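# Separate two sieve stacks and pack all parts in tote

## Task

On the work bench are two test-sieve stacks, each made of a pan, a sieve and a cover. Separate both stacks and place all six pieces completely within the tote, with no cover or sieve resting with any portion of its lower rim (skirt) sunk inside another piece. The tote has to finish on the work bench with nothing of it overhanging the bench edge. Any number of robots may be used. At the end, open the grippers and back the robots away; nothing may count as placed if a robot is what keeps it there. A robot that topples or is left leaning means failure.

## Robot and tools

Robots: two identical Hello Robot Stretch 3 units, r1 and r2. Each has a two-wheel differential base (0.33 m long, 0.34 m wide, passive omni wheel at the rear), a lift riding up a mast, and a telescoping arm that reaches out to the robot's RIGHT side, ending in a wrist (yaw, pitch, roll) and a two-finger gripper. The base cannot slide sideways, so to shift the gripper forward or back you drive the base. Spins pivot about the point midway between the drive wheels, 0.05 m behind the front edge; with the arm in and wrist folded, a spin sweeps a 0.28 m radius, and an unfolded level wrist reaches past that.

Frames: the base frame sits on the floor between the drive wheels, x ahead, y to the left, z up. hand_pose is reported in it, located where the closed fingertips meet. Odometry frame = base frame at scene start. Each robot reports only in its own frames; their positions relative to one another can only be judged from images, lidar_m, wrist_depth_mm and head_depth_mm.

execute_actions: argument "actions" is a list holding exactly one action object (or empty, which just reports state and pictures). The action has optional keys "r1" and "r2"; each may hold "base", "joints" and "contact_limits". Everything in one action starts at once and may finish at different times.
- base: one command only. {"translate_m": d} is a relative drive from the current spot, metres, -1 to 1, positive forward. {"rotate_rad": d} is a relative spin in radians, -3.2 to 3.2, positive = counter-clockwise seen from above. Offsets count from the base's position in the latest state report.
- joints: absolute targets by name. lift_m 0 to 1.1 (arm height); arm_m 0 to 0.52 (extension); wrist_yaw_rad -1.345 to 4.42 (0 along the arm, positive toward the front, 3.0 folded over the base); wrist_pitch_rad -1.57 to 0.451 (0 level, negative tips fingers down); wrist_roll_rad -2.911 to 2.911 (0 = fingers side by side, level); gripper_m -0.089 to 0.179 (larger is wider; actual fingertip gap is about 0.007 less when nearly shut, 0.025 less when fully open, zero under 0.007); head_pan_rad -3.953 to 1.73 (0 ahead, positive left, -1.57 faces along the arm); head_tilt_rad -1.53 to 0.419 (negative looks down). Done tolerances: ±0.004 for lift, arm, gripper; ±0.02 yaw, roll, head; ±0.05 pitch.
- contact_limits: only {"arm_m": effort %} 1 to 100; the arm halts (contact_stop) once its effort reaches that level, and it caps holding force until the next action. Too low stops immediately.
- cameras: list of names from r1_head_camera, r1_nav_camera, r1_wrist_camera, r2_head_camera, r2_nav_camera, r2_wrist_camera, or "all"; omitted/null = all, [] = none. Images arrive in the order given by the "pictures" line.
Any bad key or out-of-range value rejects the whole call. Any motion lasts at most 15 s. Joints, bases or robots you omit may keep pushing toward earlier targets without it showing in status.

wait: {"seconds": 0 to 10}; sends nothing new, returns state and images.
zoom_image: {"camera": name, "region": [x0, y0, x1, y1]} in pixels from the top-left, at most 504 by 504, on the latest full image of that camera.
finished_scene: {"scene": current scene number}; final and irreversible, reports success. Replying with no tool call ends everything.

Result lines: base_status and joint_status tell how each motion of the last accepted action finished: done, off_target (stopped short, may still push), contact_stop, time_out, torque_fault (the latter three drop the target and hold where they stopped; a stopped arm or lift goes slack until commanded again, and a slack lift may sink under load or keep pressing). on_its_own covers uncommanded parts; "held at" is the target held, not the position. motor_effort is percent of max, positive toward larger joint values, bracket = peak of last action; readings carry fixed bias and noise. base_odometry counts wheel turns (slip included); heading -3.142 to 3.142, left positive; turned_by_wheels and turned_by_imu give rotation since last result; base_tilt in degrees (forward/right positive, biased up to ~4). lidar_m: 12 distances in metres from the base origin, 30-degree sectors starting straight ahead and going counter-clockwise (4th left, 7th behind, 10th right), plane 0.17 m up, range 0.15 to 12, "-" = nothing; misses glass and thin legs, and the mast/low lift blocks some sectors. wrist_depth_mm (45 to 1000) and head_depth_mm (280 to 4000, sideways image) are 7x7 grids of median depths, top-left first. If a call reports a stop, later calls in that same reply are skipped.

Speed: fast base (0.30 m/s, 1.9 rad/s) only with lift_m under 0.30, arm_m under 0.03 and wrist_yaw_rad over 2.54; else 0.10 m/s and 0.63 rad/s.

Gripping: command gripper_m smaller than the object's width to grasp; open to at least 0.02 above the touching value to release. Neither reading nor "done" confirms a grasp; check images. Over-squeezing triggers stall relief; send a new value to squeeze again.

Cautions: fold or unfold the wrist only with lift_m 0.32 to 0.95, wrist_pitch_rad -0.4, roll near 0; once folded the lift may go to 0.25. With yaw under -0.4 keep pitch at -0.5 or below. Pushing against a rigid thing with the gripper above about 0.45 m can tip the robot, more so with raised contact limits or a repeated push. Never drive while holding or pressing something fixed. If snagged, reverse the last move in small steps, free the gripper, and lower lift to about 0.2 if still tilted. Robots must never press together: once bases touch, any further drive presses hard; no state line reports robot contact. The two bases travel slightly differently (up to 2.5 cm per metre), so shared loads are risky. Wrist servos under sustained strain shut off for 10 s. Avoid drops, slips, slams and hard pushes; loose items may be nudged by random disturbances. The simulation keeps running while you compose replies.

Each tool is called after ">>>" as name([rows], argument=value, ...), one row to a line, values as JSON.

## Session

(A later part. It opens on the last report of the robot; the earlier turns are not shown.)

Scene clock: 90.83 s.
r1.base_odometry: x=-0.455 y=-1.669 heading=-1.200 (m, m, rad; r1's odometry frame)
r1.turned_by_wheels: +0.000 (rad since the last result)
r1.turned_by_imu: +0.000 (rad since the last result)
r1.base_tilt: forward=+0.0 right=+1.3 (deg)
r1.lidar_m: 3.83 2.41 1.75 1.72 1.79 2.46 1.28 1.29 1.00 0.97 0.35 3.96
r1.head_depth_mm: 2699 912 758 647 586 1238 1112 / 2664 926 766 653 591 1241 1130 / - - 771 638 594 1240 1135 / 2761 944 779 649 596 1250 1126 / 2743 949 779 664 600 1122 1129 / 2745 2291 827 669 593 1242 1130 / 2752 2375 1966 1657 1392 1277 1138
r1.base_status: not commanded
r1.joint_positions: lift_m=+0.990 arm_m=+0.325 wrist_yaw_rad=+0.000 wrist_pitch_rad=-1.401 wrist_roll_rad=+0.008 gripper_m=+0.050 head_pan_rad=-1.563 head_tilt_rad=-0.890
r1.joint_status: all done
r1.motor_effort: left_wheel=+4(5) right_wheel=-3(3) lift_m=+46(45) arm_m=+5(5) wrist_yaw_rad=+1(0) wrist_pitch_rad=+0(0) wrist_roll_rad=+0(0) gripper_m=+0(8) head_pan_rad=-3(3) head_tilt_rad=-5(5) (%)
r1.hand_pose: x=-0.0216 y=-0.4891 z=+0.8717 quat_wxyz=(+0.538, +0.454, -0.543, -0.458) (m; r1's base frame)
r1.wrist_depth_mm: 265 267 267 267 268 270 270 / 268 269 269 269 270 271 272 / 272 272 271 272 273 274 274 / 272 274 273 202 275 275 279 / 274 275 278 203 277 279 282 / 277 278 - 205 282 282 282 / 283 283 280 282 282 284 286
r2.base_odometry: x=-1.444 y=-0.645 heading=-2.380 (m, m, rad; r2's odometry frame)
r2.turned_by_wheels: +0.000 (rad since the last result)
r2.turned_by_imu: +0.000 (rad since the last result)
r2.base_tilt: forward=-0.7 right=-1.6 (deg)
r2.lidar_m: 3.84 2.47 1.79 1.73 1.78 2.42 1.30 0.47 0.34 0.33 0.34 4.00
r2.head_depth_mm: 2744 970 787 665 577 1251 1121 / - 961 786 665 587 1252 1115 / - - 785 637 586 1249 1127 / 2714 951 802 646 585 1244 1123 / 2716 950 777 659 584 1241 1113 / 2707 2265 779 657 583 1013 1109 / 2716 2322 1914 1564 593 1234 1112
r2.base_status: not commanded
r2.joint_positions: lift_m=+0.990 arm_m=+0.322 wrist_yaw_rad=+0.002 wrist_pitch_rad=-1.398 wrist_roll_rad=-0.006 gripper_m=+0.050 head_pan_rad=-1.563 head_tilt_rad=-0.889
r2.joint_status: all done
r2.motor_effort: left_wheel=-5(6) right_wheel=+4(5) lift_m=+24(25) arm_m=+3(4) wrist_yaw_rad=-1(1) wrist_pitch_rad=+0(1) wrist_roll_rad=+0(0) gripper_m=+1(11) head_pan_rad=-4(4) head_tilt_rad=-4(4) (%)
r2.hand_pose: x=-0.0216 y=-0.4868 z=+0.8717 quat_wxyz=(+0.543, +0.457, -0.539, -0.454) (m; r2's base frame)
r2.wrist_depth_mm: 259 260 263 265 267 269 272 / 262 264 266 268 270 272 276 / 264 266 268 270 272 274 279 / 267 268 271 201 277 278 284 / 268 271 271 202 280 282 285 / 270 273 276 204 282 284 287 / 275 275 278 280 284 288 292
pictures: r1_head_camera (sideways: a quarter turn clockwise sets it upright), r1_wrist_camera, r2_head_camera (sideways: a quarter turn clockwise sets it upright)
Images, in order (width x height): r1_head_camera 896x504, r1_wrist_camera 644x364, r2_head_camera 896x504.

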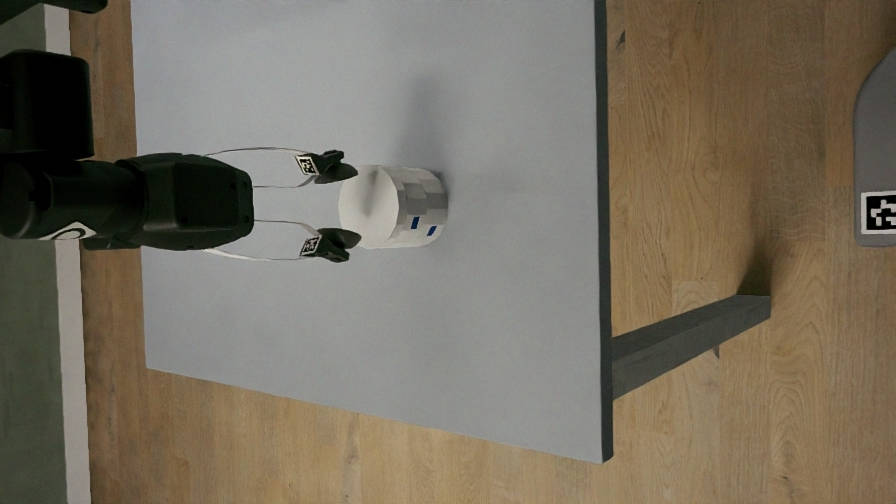

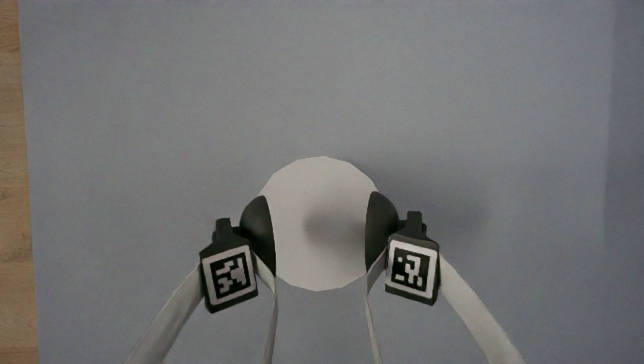

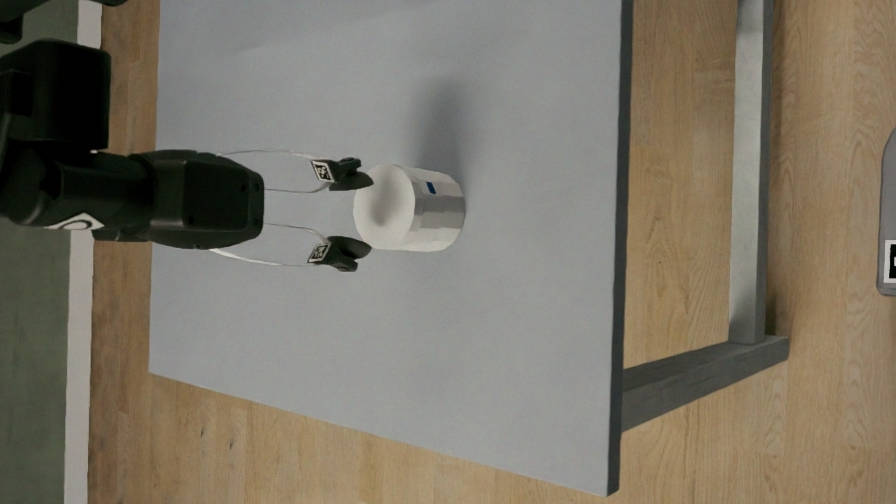

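Lower and harder.

>>> execute_actions([
  {"r1":{"joints":{"gripper_m":0.11}},"r2":{"base":{"translate_m":-0.01},"joints":{"gripper_m":0.11}}},
], cameras=[])

>>> execute_actions([
  {"r1":{"joints":{"lift_m":0.942}},"r2":{"joints":{"lift_m":0.944}}},
], cameras=[])

>>> execute_actions([
  {"r1":{"joints":{"gripper_m":0.0}},"r2":{"joints":{"gripper_m":0.0}}},
], cameras=[])

>>> execute_actions([
  {"r1":{"joints":{"lift_m":0.98}},"r2":{"joints":{"lift_m":0.98}}},
], cameras=["r2_head_camera","r1_head_camera"])

Scene clock: 96.97 s.
r1.base_odometry: x=-0.455 y=-1.669 heading=-1.200 (m, m, rad; r1's odometry frame)
r1.turned_by_wheels: +0.000 (rad since the last result)
r1.turned_by_imu: -0.001 (rad since the last result)
r1.base_tilt: forward=+0.0 right=+1.1 (deg)
r1.lidar_m: 3.82 2.42 1.75 1.72 1.79 2.46 1.28 1.29 1.00 0.97 0.35 3.95
r1.head_depth_mm: 2698 917 758 649 586 1244 1108 / 2624 927 765 653 590 1246 1132 / - - 771 637 594 1246 1134 / 2719 944 773 648 598 1253 1126 / 2738 949 783 664 600 1123 1127 / 2756 2302 829 669 593 1245 1136 / 2766 2400 1968 1671 1389 1268 1141
r1.base_status: not commanded
r1.joint_positions: lift_m=+0.990 arm_m=+0.325 wrist_yaw_rad=+0.000 wrist_pitch_rad=-1.401 wrist_roll_rad=+0.008 gripper_m=+0.110 head_pan_rad=-1.563 head_tilt_rad=-0.890
r1.joint_status: all done
r1.motor_effort: left_wheel=+4(4) right_wheel=-3(3) lift_m=+46(45) arm_m=+5(5) wrist_yaw_rad=+1(1) wrist_pitch_rad=+0(0) wrist_roll_rad=+0(0) gripper_m=+0(77) head_pan_rad=-3(2) head_tilt_rad=-5(4) (%)
r1.hand_pose: x=-0.0216 y=-0.4891 z=+0.8717 quat_wxyz=(+0.538, +0.454, -0.543, -0.458) (m; r1's base frame)
r1.wrist_depth_mm: 267 266 268 266 269 268 271 / 269 268 270 270 273 273 273 / 272 273 269 275 272 271 277 / 272 274 273 202 274 277 278 / 276 275 275 204 278 278 280 / 279 - 280 205 281 281 285 / - 282 281 280 282 282 285
r2.base_odometry: x=-1.436 y=-0.638 heading=-2.380 (m, m, rad; r2's odometry frame)
r2.turned_by_wheels: +0.000 (rad since the last result)
r2.turned_by_imu: +0.000 (rad since the last result)
r2.base_tilt: forward=-0.6 right=-1.5 (deg)
r2.lidar_m: 3.85 2.47 1.79 1.72 1.78 2.42 1.30 0.47 0.34 0.33 0.34 4.02
r2.head_depth_mm: 2726 969 788 666 578 1255 1121 / - 960 788 664 588 1246 1122 / - - 782 635 586 1248 1130 / 2695 956 780 634 584 1254 1121 / 2694 950 778 659 584 1245 1114 / 2690 2175 775 658 582 875 1112 / 2715 2325 1911 1518 581 1242 1106
r2.base_status: done
r2.joint_positions: lift_m=+0.990 arm_m=+0.322 wrist_yaw_rad=+0.002 wrist_pitch_rad=-1.398 wrist_roll_rad=-0.006 gripper_m=+0.110 head_pan_rad=-1.563 head_tilt_rad=-0.889
r2.joint_status: all done
r2.motor_effort: left_wheel=-5(13) right_wheel=+4(8) lift_m=+24(24) arm_m=+4(3) wrist_yaw_rad=-1(1) wrist_pitch_rad=+0(1) wrist_roll_rad=+0(0) gripper_m=+0(77) head_pan_rad=-4(4) head_tilt_rad=-3(3) (%)
r2.hand_pose: x=-0.0216 y=-0.4868 z=+0.8717 quat_wxyz=(+0.543, +0.457, -0.539, -0.454) (m; r2's base frame)
r2.wrist_depth_mm: 260 259 262 265 267 271 273 / 262 263 264 267 270 273 275 / 263 266 267 270 275 275 280 / 267 267 270 200 277 278 281 / 272 269 273 202 279 283 285 / 272 - 275 204 281 285 287 / 274 275 278 282 285 287 290
pictures: none
No camera images: the call's "cameras" was empty. Leave "cameras" out to get every camera's image.

Scene clock: 98.23 s.
r1.base_odometry: x=-0.455 y=-1.669 heading=-1.200 (m, m, rad; r1's odometry frame)
r1.turned_by_wheels: +0.000 (rad since the last result)
r1.turned_by_imu: +0.000 (rad since the last result)
r1.base_tilt: forward=-0.1 right=+1.2 (deg)
r1.lidar_m: 3.81 2.40 1.75 1.72 1.78 2.47 1.28 1.29 1.00 0.96 0.35 3.97
r1.head_depth_mm: - 897 762 649 588 1236 1115 / - 902 766 653 590 1240 1129 / - - 754 636 593 1248 1133 / 2746 948 773 645 597 1252 1122 / 2759 948 781 665 599 1121 1127 / 2766 2318 823 668 594 1243 1131 / 2771 2384 1949 1653 1392 1271 1142
r1.base_status: not commanded
r1.joint_positions: lift_m=+0.942 arm_m=+0.325 wrist_yaw_rad=+0.000 wrist_pitch_rad=-1.401 wrist_roll_rad=+0.008 gripper_m=+0.110 head_pan_rad=-1.563 head_tilt_rad=-0.890
r1.joint_status: all done
r1.motor_effort: left_wheel=+4(4) right_wheel=-3(3) lift_m=+24(40) arm_m=+5(5) wrist_yaw_rad=+1(0) wrist_pitch_rad=+0(0) wrist_roll_rad=+0(0) gripper_m=+1(0) head_pan_rad=-2(2) head_tilt_rad=-6(4) (%)
r1.hand_pose: x=-0.0216 y=-0.4891 z=+0.8245 quat_wxyz=(+0.538, +0.454, -0.543, -0.458) (m; r1's base frame)
r1.wrist_depth_mm: 220 220 220 221 222 222 223 / 222 221 222 222 225 224 226 / 223 223 223 225 227 226 228 / 225 225 226 154 228 228 230 / 227 228 156 156 156 229 230 / 230 - 230 157 232 232 233 / 232 232 232 233 234 234 235
r2.base_odometry: x=-1.436 y=-0.638 heading=-2.380 (m, m, rad; r2's odometry frame)
r2.turned_by_wheels: +0.000 (rad since the last result)
r2.turned_by_imu: +0.000 (rad since the last result)
r2.base_tilt: forward=-0.6 right=-1.3 (deg)
r2.lidar_m: 3.85 2.47 1.80 1.72 1.78 2.42 1.30 0.47 0.34 0.33 0.34 4.01
r2.head_depth_mm: - 955 790 667 577 1255 1120 / - 919 785 664 586 1250 1119 / - - 764 635 586 1247 1126 / 2694 953 779 633 583 1243 1130 / 2683 949 777 662 584 1246 1113 / 2721 2176 778 657 583 873 1110 / 2714 2295 1898 1514 580 1241 1107
r2.base_status: not commanded
r2.joint_positions: lift_m=+0.944 arm_m=+0.322 wrist_yaw_rad=+0.002 wrist_pitch_rad=-1.398 wrist_roll_rad=-0.006 gripper_m=+0.110 head_pan_rad=-1.563 head_tilt_rad=-0.889
r2.joint_status: all done
r2.motor_effort: left_wheel=-5(5) right_wheel=+4(4) lift_m=+12(20) arm_m=+3(3) wrist_yaw_rad=-1(0) wrist_pitch_rad=-1(1) wrist_roll_rad=+0(0) gripper_m=+0(0) head_pan_rad=-4(3) head_tilt_rad=-3(4) (%)
r2.hand_pose: x=-0.0216 y=-0.4868 z=+0.8266 quat_wxyz=(+0.543, +0.457, -0.539, -0.454) (m; r2's base frame)
r2.wrist_depth_mm: 215 216 220 221 222 225 227 / 216 218 221 223 225 227 228 / 219 220 223 225 227 229 231 / 222 223 224 155 228 231 234 / 224 225 155 155 229 234 237 / 227 - 192 157 235 237 239 / 227 229 232 235 236 238 242
pictures: none
No camera images: the call's "cameras" was empty. Leave "cameras" out to get every camera's image.

Scene clock: 99.83 s.
r1.base_odometry: x=-0.455 y=-1.669 heading=-1.200 (m, m, rad; r1's odometry frame)
r1.turned_by_wheels: +0.000 (rad since the last result)
r1.turned_by_imu: +0.000 (rad since the last result)
r1.base_tilt: forward=+0.0 right=+1.3 (deg)
r1.lidar_m: 3.82 2.41 1.75 1.72 1.79 2.46 1.28 1.29 1.00 0.96 0.35 3.96
r1.head_depth_mm: - 899 761 649 586 1233 1110 / - 900 766 652 591 1243 1130 / - - 753 637 593 1251 1134 / 2747 945 775 647 598 1248 1124 / 2792 951 783 664 600 1126 1126 / 2757 2312 827 668 592 1245 1134 / 2780 2401 1951 1656 1390 1276 1135
r1.base_status: not commanded
r1.joint_positions: lift_m=+0.942 arm_m=+0.325 wrist_yaw_rad=+0.000 wrist_pitch_rad=-1.401 wrist_roll_rad=+0.008 gripper_m=+0.001 head_pan_rad=-1.563 head_tilt_rad=-0.890
r1.joint_status: all done
r1.motor_effort: left_wheel=+4(4) right_wheel=-3(3) lift_m=+23(24) arm_m=+5(5) wrist_yaw_rad=+1(1) wrist_pitch_rad=+0(0) wrist_roll_rad=+0(0) gripper_m=-27(100) head_pan_rad=-3(2) head_tilt_rad=-5(5) (%)
r1.hand_pose: x=-0.0216 y=-0.4891 z=+0.8245 quat_wxyz=(+0.538, +0.454, -0.543, -0.458) (m; r1's base frame)
r1.wrist_depth_mm: 218 219 220 222 223 222 223 / 222 222 223 223 223 226 225 / 224 223 225 226 226 227 227 / 226 227 226 153 226 230 229 / 227 227 153 154 155 229 231 / 228 231 155 156 194 233 234 / 231 233 231 233 235 234 234
r2.base_odometry: x=-1.436 y=-0.638 heading=-2.380 (m, m, rad; r2's odometry frame)
r2.turned_by_wheels: +0.000 (rad since the last result)
r2.turned_by_imu: +0.000 (rad since the last result)
r2.base_tilt: forward=-0.4 right=-1.5 (deg)
r2.lidar_m: 3.86 2.47 1.79 1.72 1.78 2.42 1.30 0.47 0.34 0.33 0.34 4.02
r2.head_depth_mm: - 950 787 667 578 1261 1119 / - 920 786 665 587 1253 1120 / - - 764 635 586 1247 1125 / 2682 954 781 633 585 1245 1128 / 2699 951 777 660 584 1248 1115 / 2687 2180 776 658 581 874 1112 / 2726 2301 1915 1513 580 1229 1102
r2.base_status: not commanded
r2.joint_positions: lift_m=+0.944 arm_m=+0.322 wrist_yaw_rad=+0.002 wrist_pitch_rad=-1.398 wrist_roll_rad=-0.006 gripper_m=+0.002 head_pan_rad=-1.563 head_tilt_rad=-0.889
r2.joint_status: all done
r2.motor_effort: left_wheel=-5(5) right_wheel=+4(4) lift_m=+12(12) arm_m=+3(3) wrist_yaw_rad=-1(0) wrist_pitch_rad=-1(1) wrist_roll_rad=+0(0) gripper_m=-34(100) head_pan_rad=-4(3) head_tilt_rad=-4(4) (%)
r2.hand_pose: x=-0.0216 y=-0.4869 z=+0.8266 quat_wxyz=(+0.543, +0.457, -0.539, -0.454) (m; r2's base frame)
r2.wrist_depth_mm: 215 216 219 220 223 225 227 / 217 218 221 222 224 227 230 / 219 221 223 225 227 229 232 / 221 224 224 153 229 231 234 / 224 225 153 154 231 234 236 / 225 227 154 156 234 237 240 / 227 231 233 235 237 239 242
pictures: none
No camera images: the call's "cameras" was empty. Leave "cameras" out to get every camera's image.

Scene clock: 101.00 s.
r1.base_odometry: x=-0.455 y=-1.669 heading=-1.200 (m, m, rad; r1's odometry frame)
r1.turned_by_wheels: +0.000 (rad since the last result)
r1.turned_by_imu: +0.000 (rad since the last result)
r1.base_tilt: forward=-0.1 right=+1.3 (deg)
r1.lidar_m: 3.83 2.41 1.75 1.72 1.79 2.47 1.28 1.29 1.00 0.96 0.35 3.99
r1.head_depth_mm: 2716 918 762 650 586 1240 1115 / - 925 765 654 589 1241 1128 / - - 742 642 594 1245 1136 / 2744 943 778 646 598 1254 1124 / 2778 948 781 665 600 1121 1128 / 2738 2286 829 668 594 1246 1132 / 2756 2388 1959 1656 1388 1273 1135
r1.base_status: not commanded
r1.joint_positions: lift_m=+0.980 arm_m=+0.325 wrist_yaw_rad=+0.000 wrist_pitch_rad=-1.401 wrist_roll_rad=+0.008 gripper_m=+0.007 head_pan_rad=-1.563 head_tilt_rad=-0.890
r1.joint_status: all done
r1.on_its_own: gripper_m is held at +0.006, not at your +0.000, by its stall guard, which is still easing
r1.motor_effort: left_wheel=+4(5) right_wheel=-3(3) lift_m=+46(48) arm_m=+5(5) wrist_yaw_rad=+1(1) wrist_pitch_rad=+0(0) wrist_roll_rad=+0(0) gripper_m=-25(27) head_pan_rad=-2(2) head_tilt_rad=-6(4) (%)
r1.hand_pose: x=-0.0216 y=-0.4891 z=+0.8617 quat_wxyz=(+0.538, +0.454, -0.543, -0.458) (m; r1's base frame)
r1.wrist_depth_mm: 256 257 258 259 260 258 261 / 259 259 258 260 261 262 262 / 261 262 260 262 265 263 265 / 264 264 264 153 266 265 267 / 265 265 153 155 155 268 271 / 270 267 155 156 214 270 272 / 270 272 271 275 271 273 276
r2.base_odometry: x=-1.436 y=-0.638 heading=-2.380 (m, m, rad; r2's odometry frame)
r2.turned_by_wheels: +0.000 (rad since the last result)
r2.turned_by_imu: +0.000 (rad since the last result)
r2.base_tilt: forward=-0.7 right=-1.4 (deg)
r2.lidar_m: 3.85 2.47 1.79 1.72 1.78 2.42 1.29 0.47 0.34 0.33 0.34 4.04
r2.head_depth_mm: 2720 964 785 667 577 1251 1121 / - 967 783 666 588 1250 1117 / - - 785 642 586 1256 1128 / 2685 951 779 635 585 1244 1123 / 2700 950 776 659 583 1242 1113 / 2723 2181 776 658 582 875 1112 / 2708 2316 1889 1513 580 1235 1106
r2.base_status: not commanded
r2.joint_positions: lift_m=+0.980 arm_m=+0.322 wrist_yaw_rad=+0.002 wrist_pitch_rad=-1.399 wrist_roll_rad=-0.006 gripper_m=+0.009 head_pan_rad=-1.563 head_tilt_rad=-0.889
r2.joint_status: all done
r2.on_its_own: gripper_m is held at +0.007, not at your +0.000, by its stall guard, which is still easing
r2.motor_effort: left_wheel=-4(5) right_wheel=+4(4) lift_m=+24(25) arm_m=+3(3) wrist_yaw_rad=-2(0) wrist_pitch_rad=+0(1) wrist_roll_rad=+0(0) gripper_m=-30(33) head_pan_rad=-4(4) head_tilt_rad=-4(4) (%)
r2.hand_pose: x=-0.0216 y=-0.4868 z=+0.8617 quat_wxyz=(+0.543, +0.457, -0.539, -0.454) (m; r2's base frame)
r2.wrist_depth_mm: 249 249 253 255 258 260 262 / 251 253 255 257 260 262 264 / 254 254 258 259 262 265 268 / 255 258 260 153 265 267 270 / 258 261 153 154 267 272 273 / 262 262 155 156 272 272 277 / 263 267 268 271 275 277 279
pictures: r1_head_camera (sideways: a quarter turn clockwise sets it upright), r2_head_camera (sideways: a quarter turn clockwise sets it upright)
Images, in order (width x height): r1_head_camera 896x504, r2_head_camera 896x504.

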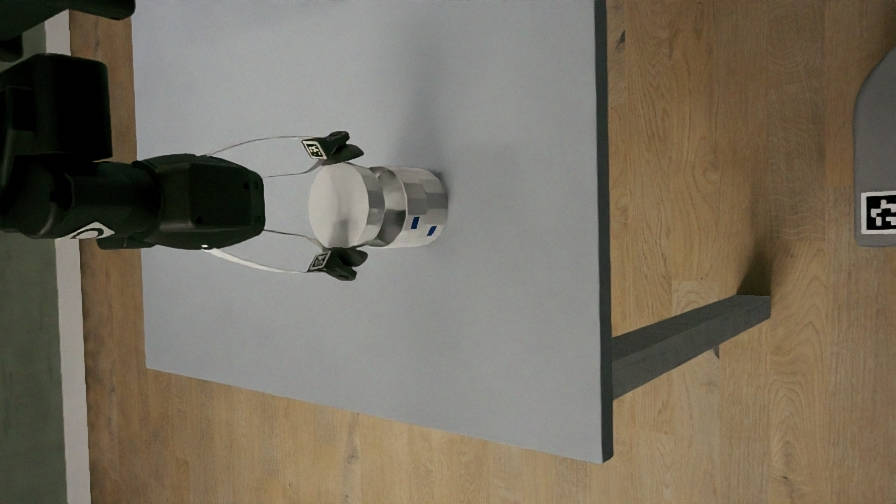

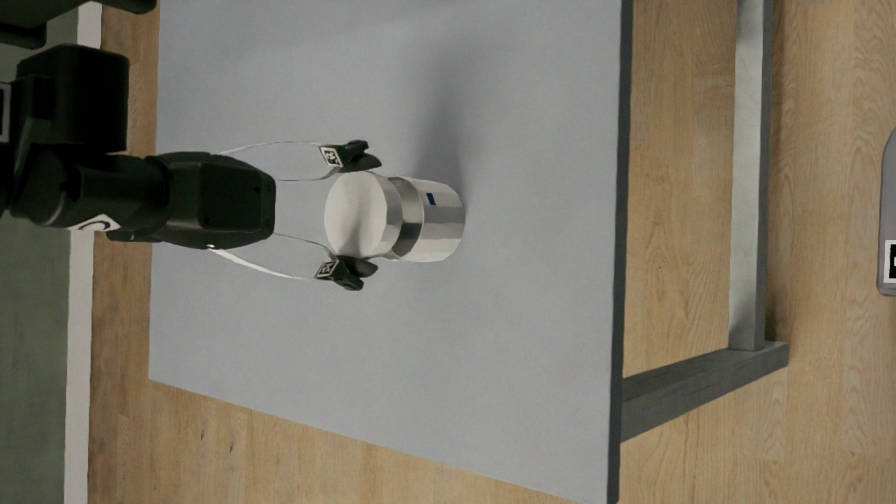

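>>> execute_actions([
  {"r1":{"base":{"translate_m":-0.22},"joints":{"lift_m":1.08,"gripper_m":0.02}},"r2":{"base":{"translate_m":-0.4},"joints":{"lift_m":1.08,"gripper_m":0.02,"arm_m":0.37}}},
], cameras=["r2_head_camera","r1_head_camera","r2_wrist_camera"])

Scene clock: 109.17 s.
r1.base_odometry: x=-0.535 y=-1.464 heading=-1.200 (m, m, rad; r1's odometry frame)
r1.turned_by_wheels: +0.000 (rad since the last result)
r1.turned_by_imu: -0.001 (rad since the last result)
r1.base_tilt: forward=+0.1 right=+1.4 (deg)
r1.lidar_m: 4.03 2.41 1.78 1.72 1.80 2.47 4.70 1.07 1.00 0.96 0.51 0.48
r1.head_depth_mm: 2628 839 725 647 587 1234 1111 / 2692 931 766 654 591 1244 1130 / - 936 748 656 594 1252 1132 / 2731 945 755 661 586 1256 1128 / 2761 952 781 663 588 1255 1129 / 2757 958 787 654 592 1262 1134 / 2768 966 794 656 596 1089 1140
r1.base_status: done
r1.joint_positions: lift_m=+1.080 arm_m=+0.325 wrist_yaw_rad=+0.000 wrist_pitch_rad=-1.401 wrist_roll_rad=+0.008 gripper_m=+0.024 head_pan_rad=-1.563 head_tilt_rad=-0.890
r1.joint_status: all done
r1.motor_effort: left_wheel=+5(6) right_wheel=-3(7) lift_m=+46(50) arm_m=+5(5) wrist_yaw_rad=+0(1) wrist_pitch_rad=+0(0) wrist_roll_rad=+0(0) gripper_m=-19(18) head_pan_rad=-2(2) head_tilt_rad=-5(5) (%)
r1.hand_pose: x=-0.0216 y=-0.4891 z=+0.9617 quat_wxyz=(+0.538, +0.454, -0.543, -0.458) (m; r1's base frame)
r1.wrist_depth_mm: 357 354 352 357 355 358 358 / 357 356 359 357 365 359 361 / 359 362 361 363 364 366 363 / 330 364 366 154 366 365 366 / 329 365 154 155 156 374 281 / 371 372 155 156 266 374 376 / 374 376 375 376 378 376 377
r2.base_odometry: x=-1.147 y=-0.362 heading=-2.380 (m, m, rad; r2's odometry frame)
r2.turned_by_wheels: +0.000 (rad since the last result)
r2.turned_by_imu: +0.002 (rad since the last result)
r2.base_tilt: forward=-0.6 right=-1.6 (deg)
r2.lidar_m: 4.25 2.46 1.79 1.72 1.78 2.41 4.56 0.47 0.34 0.33 0.34 0.47
r2.head_depth_mm: 2624 868 764 639 589 1251 1121 / 2694 879 783 638 587 1254 1116 / - 850 760 643 586 1248 1127 / 2713 956 761 662 586 1246 1123 / 2717 951 777 658 583 1249 1116 / 2714 949 777 659 581 1233 1110 / 2732 943 774 655 579 1237 1107
r2.base_status: done
r2.joint_positions: lift_m=+1.080 arm_m=+0.370 wrist_yaw_rad=+0.002 wrist_pitch_rad=-1.399 wrist_roll_rad=-0.006 gripper_m=+0.037 head_pan_rad=-1.563 head_tilt_rad=-0.889
r2.joint_status: gripper_m off_target (ended at +0.037, target +0.020); the others done
r2.on_its_own: gripper_m is held at +0.036, not at your +0.020, by its stall guard, which is not easing now
r2.motor_effort: left_wheel=-5(11) right_wheel=+5(8) lift_m=+24(25) arm_m=+4(2) wrist_yaw_rad=-1(1) wrist_pitch_rad=+0(0) wrist_roll_rad=+0(0) gripper_m=-19(37) head_pan_rad=-4(4) head_tilt_rad=-4(4) (%)
r2.hand_pose: x=-0.0216 y=-0.5347 z=+0.9617 quat_wxyz=(+0.543, +0.457, -0.539, -0.454) (m; r2's base frame)
r2.wrist_depth_mm: 346 347 348 352 356 356 300 / 346 352 354 350 354 362 299 / 352 354 355 359 365 364 297 / 354 358 359 153 366 369 314 / 361 359 153 155 368 368 313 / 365 364 156 157 374 293 385 / 365 369 372 375 382 385 390
pictures: r1_head_camera (sideways: a quarter turn clockwise sets it upright), r2_head_camera (sideways: a quarter turn clockwise sets it upright), r2_wrist_camera
Images, in order (width x height): r1_head_camera 896x504, r2_head_camera 896x504, r2_wrist_camera 644x364.

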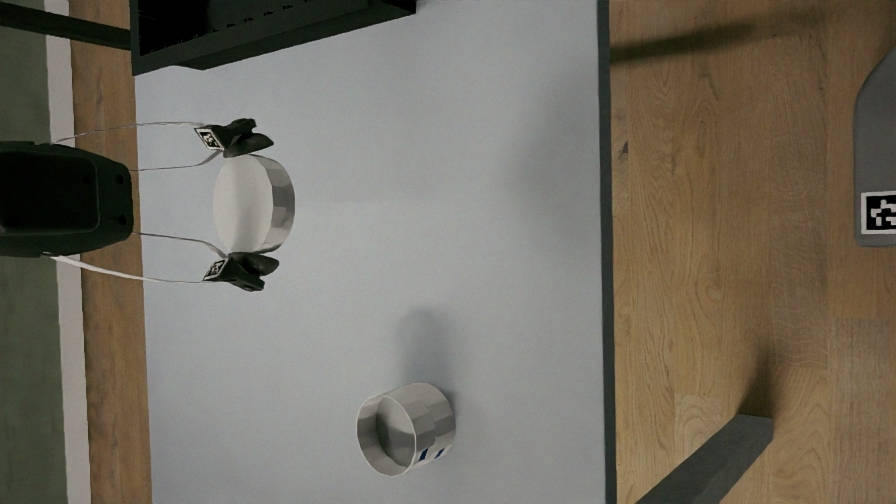

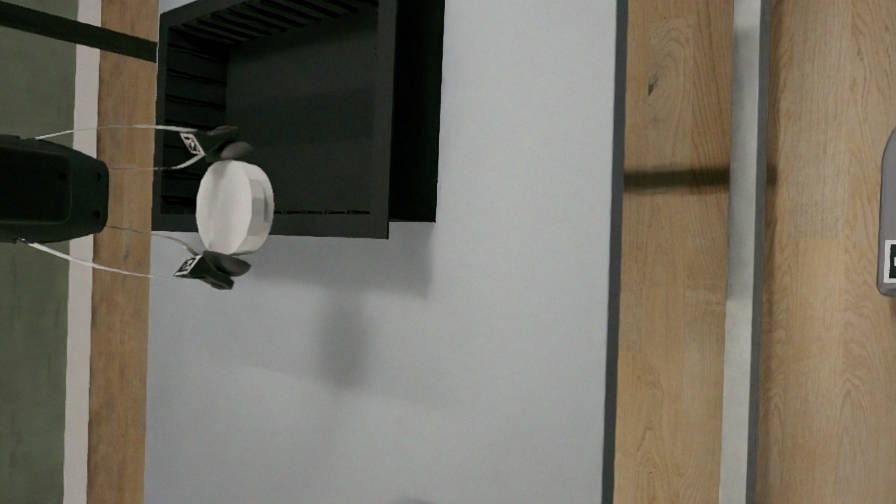

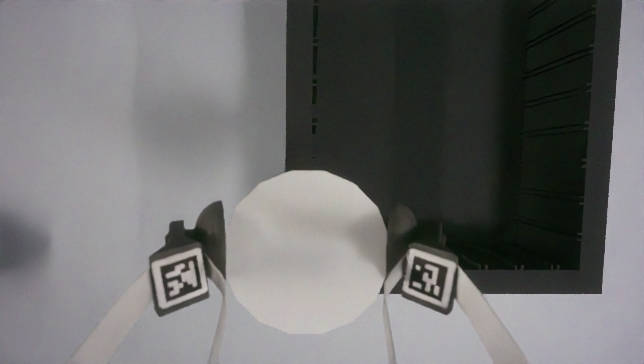

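>>> execute_actions([
  {"r2":{"base":{"translate_m":-0.11},"joints":{"arm_m":0.385}}},
], cameras=[])

>>> execute_actions([
  {"r2":{"joints":{"lift_m":0.915}}},
], cameras=["r2_head_camera","r2_wrist_camera"])

>>> execute_actions([
  {"r2":{"joints":{"gripper_m":0.1}}},
], cameras=[])

>>> execute_actions([
  {"r2":{"joints":{"lift_m":1.03}}},
], cameras=["r2_wrist_camera"])

>>> execute_actions([
  {"r1":{"base":{"translate_m":-0.32},"joints":{"arm_m":0.36}},"r2":{"base":{"translate_m":0.51},"joints":{"arm_m":0.322}}},
], cameras=["r1_head_camera","r1_wrist_camera","r2_wrist_camera"])

Scene clock: 122.40 s.
r1.base_odometry: x=-0.535 y=-1.464 heading=-1.200 (m, m, rad; r1's odometry frame)
r1.turned_by_wheels: +0.000 (rad since the last result)
r1.turned_by_imu: -0.001 (rad since the last result)
r1.base_tilt: forward=-0.1 right=+1.3 (deg)
r1.lidar_m: 4.04 2.41 1.78 1.72 1.79 2.47 4.71 1.07 1.00 0.96 0.51 0.48
r1.head_depth_mm: 2709 837 725 648 587 1235 1110 / 2688 928 766 650 590 1248 1129 / - 935 749 655 594 1249 1134 / 2746 944 757 662 586 1254 1132 / 2758 949 780 663 588 1258 1124 / 2784 959 787 653 592 1273 1135 / 2760 967 794 658 594 1087 1141
r1.base_status: not commanded
r1.joint_positions: lift_m=+1.080 arm_m=+0.325 wrist_yaw_rad=+0.000 wrist_pitch_rad=-1.401 wrist_roll_rad=+0.008 gripper_m=+0.024 head_pan_rad=-1.563 head_tilt_rad=-0.890
r1.joint_status: not commanded
r1.motor_effort: left_wheel=+4(4) right_wheel=-2(3) lift_m=+46(46) arm_m=+5(5) wrist_yaw_rad=+1(1) wrist_pitch_rad=+0(0) wrist_roll_rad=+0(0) gripper_m=-20(20) head_pan_rad=-2(2) head_tilt_rad=-5(5) (%)
r1.hand_pose: x=-0.0216 y=-0.4891 z=+0.9617 quat_wxyz=(+0.538, +0.454, -0.543, -0.458) (m; r1's base frame)
r1.wrist_depth_mm: 353 354 355 358 357 355 358 / 358 355 359 361 364 359 361 / 362 359 360 364 364 363 362 / 331 361 367 154 367 363 368 / 332 367 154 155 156 375 282 / 373 367 156 156 266 373 374 / 372 371 375 375 379 377 377
r2.base_odometry: x=-1.067 y=-0.286 heading=-2.380 (m, m, rad; r2's odometry frame)
r2.turned_by_wheels: +0.000 (rad since the last result)
r2.turned_by_imu: +0.001 (rad since the last result)
r2.base_tilt: forward=-0.5 right=-1.5 (deg)
r2.lidar_m: 4.37 2.46 1.80 1.72 1.78 2.41 4.45 0.48 0.35 0.33 0.34 0.47
r2.head_depth_mm: 2686 967 787 666 588 1256 1121 / 2679 873 735 640 588 1247 1115 / 2778 849 779 642 586 1244 1127 / 2689 850 779 646 583 1249 1129 / 2680 892 701 647 584 1241 1114 / 2715 949 775 657 582 1239 1110 / 2686 947 772 656 581 1240 1109
r2.base_status: done
r2.joint_positions: lift_m=+1.080 arm_m=+0.385 wrist_yaw_rad=+0.002 wrist_pitch_rad=-1.399 wrist_roll_rad=-0.006 gripper_m=+0.037 head_pan_rad=-1.563 head_tilt_rad=-0.889
r2.joint_status: all done
r2.on_its_own: gripper_m is held at +0.036, not at your +0.020, by its stall guard, which is not easing now
r2.motor_effort: left_wheel=-4(12) right_wheel=+5(6) lift_m=+24(24) arm_m=+3(3) wrist_yaw_rad=-1(0) wrist_pitch_rad=-1(0) wrist_roll_rad=+0(0) gripper_m=-19(18) head_pan_rad=-4(4) head_tilt_rad=-4(3) (%)
r2.hand_pose: x=-0.0216 y=-0.5497 z=+0.9617 quat_wxyz=(+0.543, +0.457, -0.539, -0.454) (m; r2's base frame)
r2.wrist_depth_mm: 344 345 349 352 353 359 362 / 349 349 351 355 356 362 370 / 355 352 353 359 359 367 370 / 355 356 356 154 363 374 375 / 358 357 154 155 285 373 380 / 361 363 156 157 283 382 384 / 364 370 370 377 381 386 389
pictures: none
No camera images: the call's "cameras" was empty. Leave "cameras" out to get every camera's image.

Scene clock: 124.73 s.
r1.base_odometry: x=-0.535 y=-1.464 heading=-1.200 (m, m, rad; r1's odometry frame)
r1.turned_by_wheels: +0.000 (rad since the last result)
r1.turned_by_imu: +0.000 (rad since the last result)
r1.base_tilt: forward=+0.0 right=+1.3 (deg)
r1.lidar_m: 4.04 2.40 1.78 1.72 1.79 2.48 4.70 1.07 1.00 0.97 0.51 0.48
r1.head_depth_mm: 2729 838 723 647 587 1232 1112 / 2702 928 765 652 590 1246 1133 / - 933 749 655 593 1247 1134 / 2742 941 758 660 584 1249 1126 / 2778 951 782 665 589 1258 1130 / 2778 959 786 653 593 1269 1137 / 2774 967 790 658 594 1085 1135
r1.base_status: not commanded
r1.joint_positions: lift_m=+1.080 arm_m=+0.325 wrist_yaw_rad=+0.000 wrist_pitch_rad=-1.401 wrist_roll_rad=+0.008 gripper_m=+0.024 head_pan_rad=-1.563 head_tilt_rad=-0.890
r1.joint_status: not commanded
r1.motor_effort: left_wheel=+5(4) right_wheel=-3(3) lift_m=+46(46) arm_m=+5(5) wrist_yaw_rad=+1(0) wrist_pitch_rad=+0(0) wrist_roll_rad=+0(0) gripper_m=-19(19) head_pan_rad=-1(2) head_tilt_rad=-5(5) (%)
r1.hand_pose: x=-0.0216 y=-0.4891 z=+0.9617 quat_wxyz=(+0.538, +0.454, -0.543, -0.458) (m; r1's base frame)
r1.wrist_depth_mm: 353 354 354 356 357 359 356 / 356 357 362 360 362 363 361 / 360 361 359 364 360 362 366 / 328 363 367 154 366 365 363 / 332 367 154 156 156 369 281 / 369 374 156 156 265 380 375 / 369 375 374 375 375 379 374
r2.base_odometry: x=-1.067 y=-0.286 heading=-2.380 (m, m, rad; r2's odometry frame)
r2.turned_by_wheels: +0.000 (rad since the last result)
r2.turned_by_imu: +0.000 (rad since the last result)
r2.base_tilt: forward=-0.6 right=-1.6 (deg)
r2.lidar_m: 4.37 2.47 1.78 1.71 1.78 2.41 4.42 0.48 0.34 0.33 0.34 0.47
r2.head_depth_mm: - - 767 653 589 1254 1122 / - 869 733 641 587 1253 1117 / - - 781 642 585 1255 1129 / 2716 878 778 643 585 1247 1123 / 2701 894 697 647 583 1247 1117 / 2706 946 775 657 581 1245 1111 / 2722 942 772 655 580 1241 1109
r2.base_status: not commanded
r2.joint_positions: lift_m=+0.915 arm_m=+0.385 wrist_yaw_rad=+0.002 wrist_pitch_rad=-1.399 wrist_roll_rad=-0.006 gripper_m=+0.037 head_pan_rad=-1.563 head_tilt_rad=-0.889
r2.joint_status: all done
r2.on_its_own: gripper_m is held at +0.036, not at your +0.020, by its stall guard, which is not easing now
r2.motor_effort: left_wheel=-4(4) right_wheel=+4(4) lift_m=+12(20) arm_m=+3(3) wrist_yaw_rad=-1(0) wrist_pitch_rad=+0(0) wrist_roll_rad=+0(0) gripper_m=-21(20) head_pan_rad=-5(4) head_tilt_rad=-4(4) (%)
r2.hand_pose: x=-0.0216 y=-0.5497 z=+0.7975 quat_wxyz=(+0.543, +0.457, -0.539, -0.454) (m; r2's base frame)
r2.wrist_depth_mm: 144 185 188 189 191 192 143 / 147 187 189 192 192 193 143 / 144 190 191 193 195 195 143 / 144 191 193 154 197 197 142 / 145 192 153 155 198 199 142 / 145 182 156 157 200 196 142 / 144 187 197 178 200 184 142
pictures: r2_head_camera (sideways: a quarter turn clockwise sets it upright), r2_wrist_camera
Images, in order (width x height): r2_head_camera 896x504, r2_wrist_camera 644x364.

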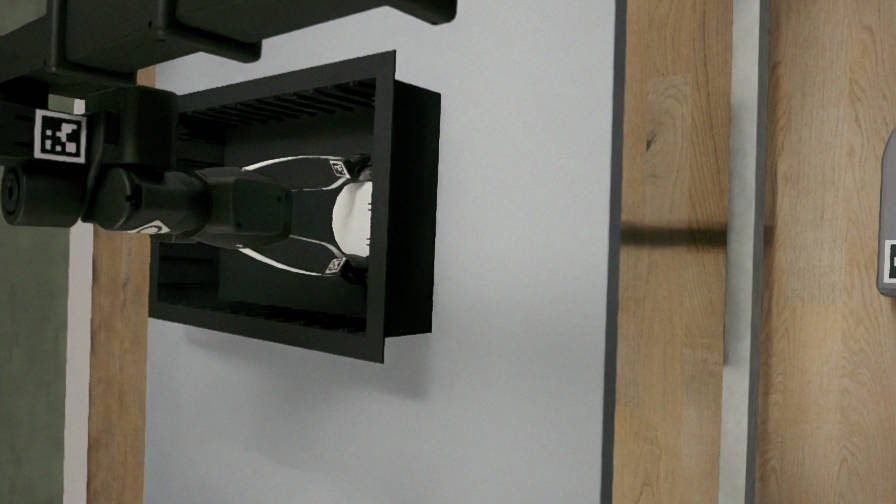

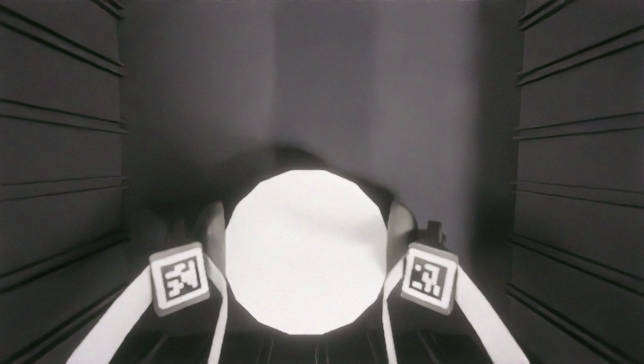

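Scene clock: 125.87 s.
r1.base_odometry: x=-0.535 y=-1.464 heading=-1.200 (m, m, rad; r1's odometry frame)
r1.turned_by_wheels: +0.000 (rad since the last result)
r1.turned_by_imu: +0.000 (rad since the last result)
r1.base_tilt: forward=-0.1 right=+1.2 (deg)
r1.lidar_m: 4.05 2.41 1.78 1.72 1.79 2.47 4.71 1.07 1.00 0.97 0.51 0.48
r1.head_depth_mm: 2733 838 724 649 588 1236 1112 / 2664 929 765 651 590 1239 1133 / - 934 748 655 593 1248 1133 / 2760 948 755 661 586 1253 1125 / 2774 947 783 664 589 1257 1129 / 2779 957 784 654 592 1268 1133 / 2768 966 792 657 593 1081 1141
r1.base_status: not commanded
r1.joint_positions: lift_m=+1.080 arm_m=+0.325 wrist_yaw_rad=+0.000 wrist_pitch_rad=-1.401 wrist_roll_rad=+0.008 gripper_m=+0.024 head_pan_rad=-1.563 head_tilt_rad=-0.890
r1.joint_status: not commanded
r1.motor_effort: left_wheel=+4(4) right_wheel=-3(3) lift_m=+47(46) arm_m=+5(5) wrist_yaw_rad=+1(1) wrist_pitch_rad=+0(0) wrist_roll_rad=+0(0) gripper_m=-20(19) head_pan_rad=-2(2) head_tilt_rad=-5(5) (%)
r1.hand_pose: x=-0.0216 y=-0.4891 z=+0.9617 quat_wxyz=(+0.538, +0.454, -0.543, -0.458) (m; r1's base frame)
r1.wrist_depth_mm: 354 351 354 357 357 360 356 / 356 359 359 359 362 362 358 / 362 361 361 363 368 363 363 / 332 363 365 154 367 360 366 / 331 366 154 155 156 372 282 / 369 368 156 156 264 372 375 / 376 375 376 378 380 375 382
r2.base_odometry: x=-1.067 y=-0.286 heading=-2.380 (m, m, rad; r2's odometry frame)
r2.turned_by_wheels: +0.000 (rad since the last result)
r2.turned_by_imu: +0.000 (rad since the last result)
r2.base_tilt: forward=-0.5 right=-1.5 (deg)
r2.lidar_m: 4.37 2.46 1.79 1.72 1.78 2.41 4.45 0.48 0.35 0.33 0.34 0.47
r2.head_depth_mm: - - 769 651 590 1247 1118 / - 869 735 639 587 1255 1117 / - - 778 642 587 1248 1125 / 2701 876 779 645 585 1247 1125 / 2699 891 698 646 582 1242 1110 / 2697 945 773 657 584 1237 1112 / 2676 947 777 656 580 1243 1107
r2.base_status: not commanded
r2.joint_positions: lift_m=+0.915 arm_m=+0.385 wrist_yaw_rad=+0.002 wrist_pitch_rad=-1.399 wrist_roll_rad=-0.006 gripper_m=+0.100 head_pan_rad=-1.563 head_tilt_rad=-0.889
r2.joint_status: all done
r2.motor_effort: left_wheel=-5(5) right_wheel=+4(4) lift_m=+12(12) arm_m=+4(4) wrist_yaw_rad=-1(0) wrist_pitch_rad=+0(0) wrist_roll_rad=+0(0) gripper_m=+0(80) head_pan_rad=-3(4) head_tilt_rad=-3(3) (%)
r2.hand_pose: x=-0.0216 y=-0.5497 z=+0.7975 quat_wxyz=(+0.543, +0.457, -0.539, -0.454) (m; r2's base frame)
r2.wrist_depth_mm: 143 187 187 190 191 191 144 / 146 187 188 191 192 193 143 / 144 189 192 193 195 197 143 / 144 191 194 173 197 198 142 / 145 188 173 175 198 200 143 / 146 183 196 177 201 194 142 / 139 189 197 199 200 184 142
pictures: none
No camera images: the call's "cameras" was empty. Leave "cameras" out to get every camera's image.

Scene clock: 127.73 s.
r1.base_odometry: x=-0.535 y=-1.464 heading=-1.200 (m, m, rad; r1's odometry frame)
r1.turned_by_wheels: +0.000 (rad since the last result)
r1.turned_by_imu: +0.000 (rad since the last result)
r1.base_tilt: forward=-0.1 right=+1.4 (deg)
r1.lidar_m: 4.04 2.41 1.78 1.72 1.79 2.47 4.70 1.07 1.00 0.96 0.51 0.48
r1.head_depth_mm: 2701 839 724 648 587 1238 1113 / 2692 922 764 652 591 1239 1133 / - 937 749 656 593 1248 1136 / 2750 947 756 660 584 1262 1130 / 2751 949 782 664 588 1263 1129 / 2765 955 789 654 592 1270 1136 / 2771 968 794 657 594 1086 1141
r1.base_status: not commanded
r1.joint_positions: lift_m=+1.080 arm_m=+0.325 wrist_yaw_rad=+0.000 wrist_pitch_rad=-1.401 wrist_roll_rad=+0.008 gripper_m=+0.024 head_pan_rad=-1.563 head_tilt_rad=-0.890
r1.joint_status: not commanded
r1.motor_effort: left_wheel=+4(4) right_wheel=-3(2) lift_m=+45(46) arm_m=+5(5) wrist_yaw_rad=+0(1) wrist_pitch_rad=+0(0) wrist_roll_rad=+0(0) gripper_m=-19(19) head_pan_rad=-2(2) head_tilt_rad=-4(5) (%)
r1.hand_pose: x=-0.0216 y=-0.4891 z=+0.9617 quat_wxyz=(+0.538, +0.454, -0.543, -0.458) (m; r1's base frame)
r1.wrist_depth_mm: 354 356 355 356 357 354 357 / 355 356 358 358 362 362 361 / 359 360 363 361 365 363 358 / 331 363 367 154 364 368 364 / 331 368 154 155 156 375 281 / 373 371 156 157 265 374 375 / 372 374 371 378 373 375 380
r2.base_odometry: x=-1.067 y=-0.286 heading=-2.380 (m, m, rad; r2's odometry frame)
r2.turned_by_wheels: +0.000 (rad since the last result)
r2.turned_by_imu: +0.000 (rad since the last result)
r2.base_tilt: forward=-0.7 right=-1.3 (deg)
r2.lidar_m: 4.37 2.47 1.79 1.72 1.77 2.41 4.44 0.48 0.35 0.33 0.34 0.47
r2.head_depth_mm: 2701 966 786 665 589 1252 1118 / 2688 870 728 639 586 1247 1121 / - 871 779 640 586 1246 1126 / 2694 872 776 646 585 1248 1123 / 2718 894 688 646 583 1245 1112 / 2705 947 775 656 581 1244 1108 / 2687 944 773 656 579 1243 1109
r2.base_status: not commanded
r2.joint_positions: lift_m=+1.030 arm_m=+0.385 wrist_yaw_rad=+0.002 wrist_pitch_rad=-1.399 wrist_roll_rad=-0.006 gripper_m=+0.100 head_pan_rad=-1.563 head_tilt_rad=-0.889
r2.joint_status: all done
r2.motor_effort: left_wheel=-5(4) right_wheel=+4(4) lift_m=+24(25) arm_m=+3(3) wrist_yaw_rad=-1(1) wrist_pitch_rad=+0(0) wrist_roll_rad=+0(0) gripper_m=+0(1) head_pan_rad=-4(4) head_tilt_rad=-4(3) (%)
r2.hand_pose: x=-0.0216 y=-0.5497 z=+0.9117 quat_wxyz=(+0.543, +0.457, -0.539, -0.454) (m; r2's base frame)
r2.wrist_depth_mm: 297 224 299 302 305 245 313 / 299 224 302 306 307 245 316 / 304 237 305 308 310 243 318 / 306 247 307 290 315 244 325 / 308 247 310 293 317 249 326 / 312 311 274 281 272 327 331 / 314 228 229 231 233 329 335
pictures: r2_wrist_camera
Images, in order (width x height): r2_wrist_camera 644x364.

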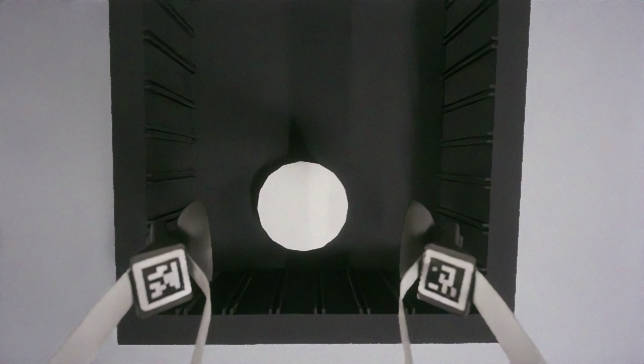

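Scene clock: 133.77 s.
r1.base_odometry: x=-0.651 y=-1.166 heading=-1.199 (m, m, rad; r1's odometry frame)
r1.turned_by_wheels: +0.000 (rad since the last result)
r1.turned_by_imu: -0.001 (rad since the last result)
r1.base_tilt: forward=+0.0 right=+1.3 (deg)
r1.lidar_m: 4.36 2.40 1.78 1.72 1.79 2.48 4.40 0.77 1.00 0.96 1.00 0.75
r1.head_depth_mm: 2692 918 760 647 576 1241 1112 / 2707 844 711 640 579 1245 1138 / 2690 841 764 643 584 1246 1138 / 2717 845 773 647 585 1250 1127 / 2782 874 709 652 590 1258 1127 / 2757 957 788 668 592 1266 1132 / 2769 969 792 672 595 1275 1136
r1.base_status: done
r1.joint_positions: lift_m=+1.080 arm_m=+0.360 wrist_yaw_rad=+0.000 wrist_pitch_rad=-1.401 wrist_roll_rad=+0.008 gripper_m=+0.024 head_pan_rad=-1.563 head_tilt_rad=-0.890
r1.joint_status: all done
r1.motor_effort: left_wheel=+5(5) right_wheel=-2(7) lift_m=+45(46) arm_m=+5(5) wrist_yaw_rad=+0(0) wrist_pitch_rad=+0(0) wrist_roll_rad=+0(0) gripper_m=-19(19) head_pan_rad=-1(3) head_tilt_rad=-5(6) (%)
r1.hand_pose: x=-0.0216 y=-0.5241 z=+0.9617 quat_wxyz=(+0.538, +0.454, -0.543, -0.458) (m; r1's base frame)
r1.wrist_depth_mm: 352 299 348 352 355 358 362 / 358 296 356 356 357 365 359 / 362 300 357 356 363 361 367 / 363 300 365 154 364 369 369 / 364 364 154 155 155 372 373 / 370 376 156 157 220 374 376 / 376 372 376 378 377 376 381
r2.base_odometry: x=-1.437 y=-0.638 heading=-2.380 (m, m, rad; r2's odometry frame)
r2.turned_by_wheels: +0.000 (rad since the last result)
r2.turned_by_imu: +0.000 (rad since the last result)
r2.base_tilt: forward=-0.5 right=-1.4 (deg)
r2.lidar_m: 3.85 2.47 1.79 1.72 1.79 2.42 1.30 0.47 0.34 0.33 0.34 4.04
r2.head_depth_mm: 2710 966 789 668 578 1258 1117 / 2719 962 787 665 586 1252 1121 / - 899 781 648 585 1248 1127 / 2683 925 770 645 584 1245 1122 / 2685 951 779 661 583 1242 1111 / 2717 2187 779 658 581 874 1113 / 2713 2310 1891 1507 580 1233 1104
r2.base_status: done
r2.joint_positions: lift_m=+1.030 arm_m=+0.322 wrist_yaw_rad=+0.002 wrist_pitch_rad=-1.399 wrist_roll_rad=-0.006 gripper_m=+0.100 head_pan_rad=-1.563 head_tilt_rad=-0.889
r2.joint_status: all done
r2.motor_effort: left_wheel=-4(5) right_wheel=+4(10) lift_m=+24(24) arm_m=-3(2) wrist_yaw_rad=-1(1) wrist_pitch_rad=+0(0) wrist_roll_rad=+0(0) gripper_m=+0(1) head_pan_rad=-4(4) head_tilt_rad=-4(4) (%)
r2.hand_pose: x=-0.0216 y=-0.4875 z=+0.9117 quat_wxyz=(+0.543, +0.457, -0.539, -0.454) (m; r2's base frame)
r2.wrist_depth_mm: 298 299 300 304 306 311 313 / - 303 305 308 313 312 317 / - 302 307 312 314 319 320 / - 306 311 280 319 320 323 / - 309 314 282 319 321 326 / - 312 318 320 325 330 331 / - 318 320 324 327 330 334
pictures: r1_head_camera (sideways: a quarter turn clockwise sets it upright), r1_wrist_camera, r2_wrist_camera
Images, in order (width x height): r1_head_camera 896x504, r1_wrist_camera 644x364, r2_wrist_camera 644x364.

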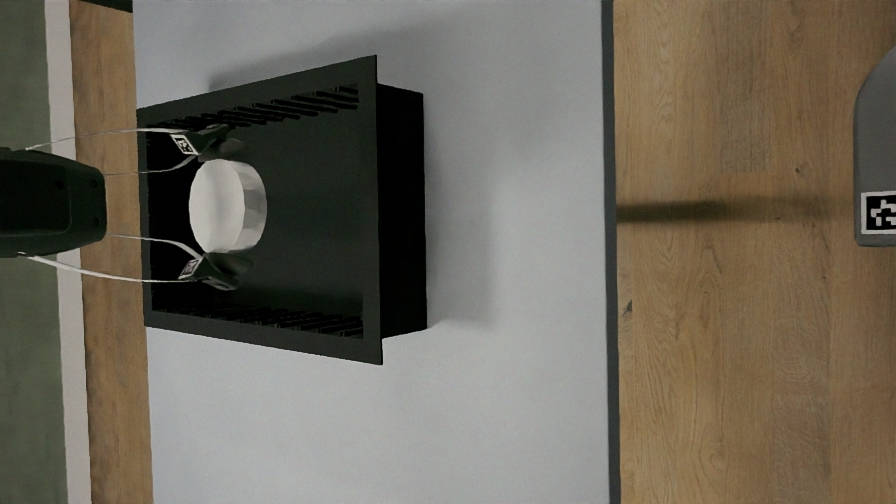

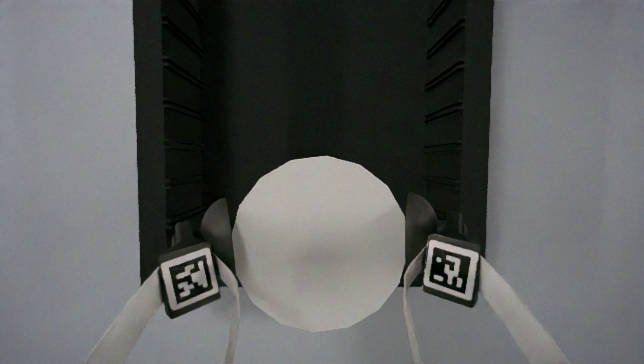

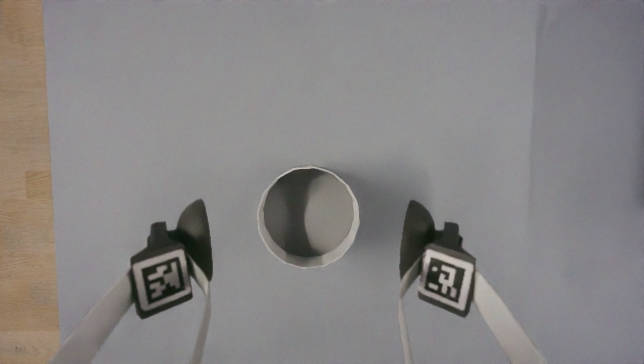

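>>> execute_actions([
  {"r1":{"joints":{"arm_m":0.378,"lift_m":0.897}},"r2":{"joints":{"lift_m":0.922}}},
], cameras=[])

>>> execute_actions([
  {"r1":{"joints":{"gripper_m":0.1}},"r2":{"joints":{"gripper_m":0.03}}},
], cameras=[])

>>> execute_actions([
  {"r1":{"joints":{"lift_m":1.02}},"r2":{"joints":{"lift_m":1.02}}},
], cameras=["r2_head_camera","r1_head_camera"])

Scene clock: 140.20 s.
r1.base_odometry: x=-0.651 y=-1.166 heading=-1.199 (m, m, rad; r1's odometry frame)
r1.turned_by_wheels: +0.000 (rad since the last result)
r1.turned_by_imu: -0.001 (rad since the last result)
r1.base_tilt: forward=+0.2 right=+1.2 (deg)
r1.lidar_m: 4.36 2.39 1.78 1.72 1.80 2.48 4.38 0.77 0.99 0.96 1.00 0.75
r1.head_depth_mm: 2714 - 744 646 577 1241 1112 / - 849 707 641 579 1241 1136 / - - 766 642 583 1254 1140 / 2733 887 772 647 585 1252 1124 / 2770 871 709 652 590 1263 1131 / 2747 960 787 669 592 1264 1131 / 2781 968 793 674 596 1270 1144
r1.base_status: not commanded
r1.joint_positions: lift_m=+0.899 arm_m=+0.378 wrist_yaw_rad=+0.000 wrist_pitch_rad=-1.402 wrist_roll_rad=+0.008 gripper_m=+0.024 head_pan_rad=-1.563 head_tilt_rad=-0.890
r1.joint_status: lift_m contact_stop (moved -0.180 of -0.183); the others done
r1.on_its_own: lift_m is slack since a contact_stop, until your next command for it
r1.motor_effort: left_wheel=+3(5) right_wheel=-1(3) lift_m=+33(40) arm_m=+5(5) wrist_yaw_rad=+0(1) wrist_pitch_rad=+1(1) wrist_roll_rad=+0(0) gripper_m=-20(20) head_pan_rad=-3(2) head_tilt_rad=-5(5) (%)
r1.hand_pose: x=-0.0216 y=-0.5418 z=+0.7814 quat_wxyz=(+0.538, +0.454, -0.542, -0.458) (m; r1's base frame)
r1.wrist_depth_mm: 165 176 177 178 177 178 142 / 163 177 179 179 179 180 142 / 163 180 180 181 181 182 142 / 166 182 182 154 183 184 142 / 163 183 154 155 156 184 142 / 163 185 156 155 171 187 142 / 167 185 186 172 187 182 139
r2.base_odometry: x=-1.437 y=-0.638 heading=-2.380 (m, m, rad; r2's odometry frame)
r2.turned_by_wheels: +0.000 (rad since the last result)
r2.turned_by_imu: +0.001 (rad since the last result)
r2.base_tilt: forward=-0.7 right=-1.5 (deg)
r2.lidar_m: 3.85 2.47 1.80 1.72 1.78 2.41 1.30 0.47 0.34 0.33 0.34 4.02
r2.head_depth_mm: - 934 768 666 578 1256 1120 / - 894 787 666 586 1253 1119 / - - 762 644 586 1246 1126 / 2695 969 761 641 584 1248 1125 / 2693 953 779 659 585 1243 1114 / 2711 2192 778 656 582 873 1111 / 2705 2311 1892 1516 581 1235 1108
r2.base_status: not commanded
r2.joint_positions: lift_m=+0.922 arm_m=+0.322 wrist_yaw_rad=+0.002 wrist_pitch_rad=-1.399 wrist_roll_rad=-0.006 gripper_m=+0.100 head_pan_rad=-1.563 head_tilt_rad=-0.889
r2.joint_status: all done
r2.motor_effort: left_wheel=-5(5) right_wheel=+4(4) lift_m=+12(21) arm_m=-3(2) wrist_yaw_rad=-1(0) wrist_pitch_rad=+0(0) wrist_roll_rad=+0(0) gripper_m=+0(0) head_pan_rad=-4(4) head_tilt_rad=-4(4) (%)
r2.hand_pose: x=-0.0216 y=-0.4875 z=+0.8045 quat_wxyz=(+0.543, +0.457, -0.539, -0.454) (m; r2's base frame)
r2.wrist_depth_mm: 193 194 197 200 200 202 204 / 195 196 199 201 203 205 207 / 197 199 200 202 205 207 209 / 199 200 202 171 208 209 211 / 200 203 171 172 207 210 213 / 203 204 173 174 173 213 215 / 205 207 209 173 214 216 217
pictures: none
No camera images: the call's "cameras" was empty. Leave "cameras" out to get every camera's image.

not run: a stop came earlier in this reply.

not run: a stop came earlier in this reply.


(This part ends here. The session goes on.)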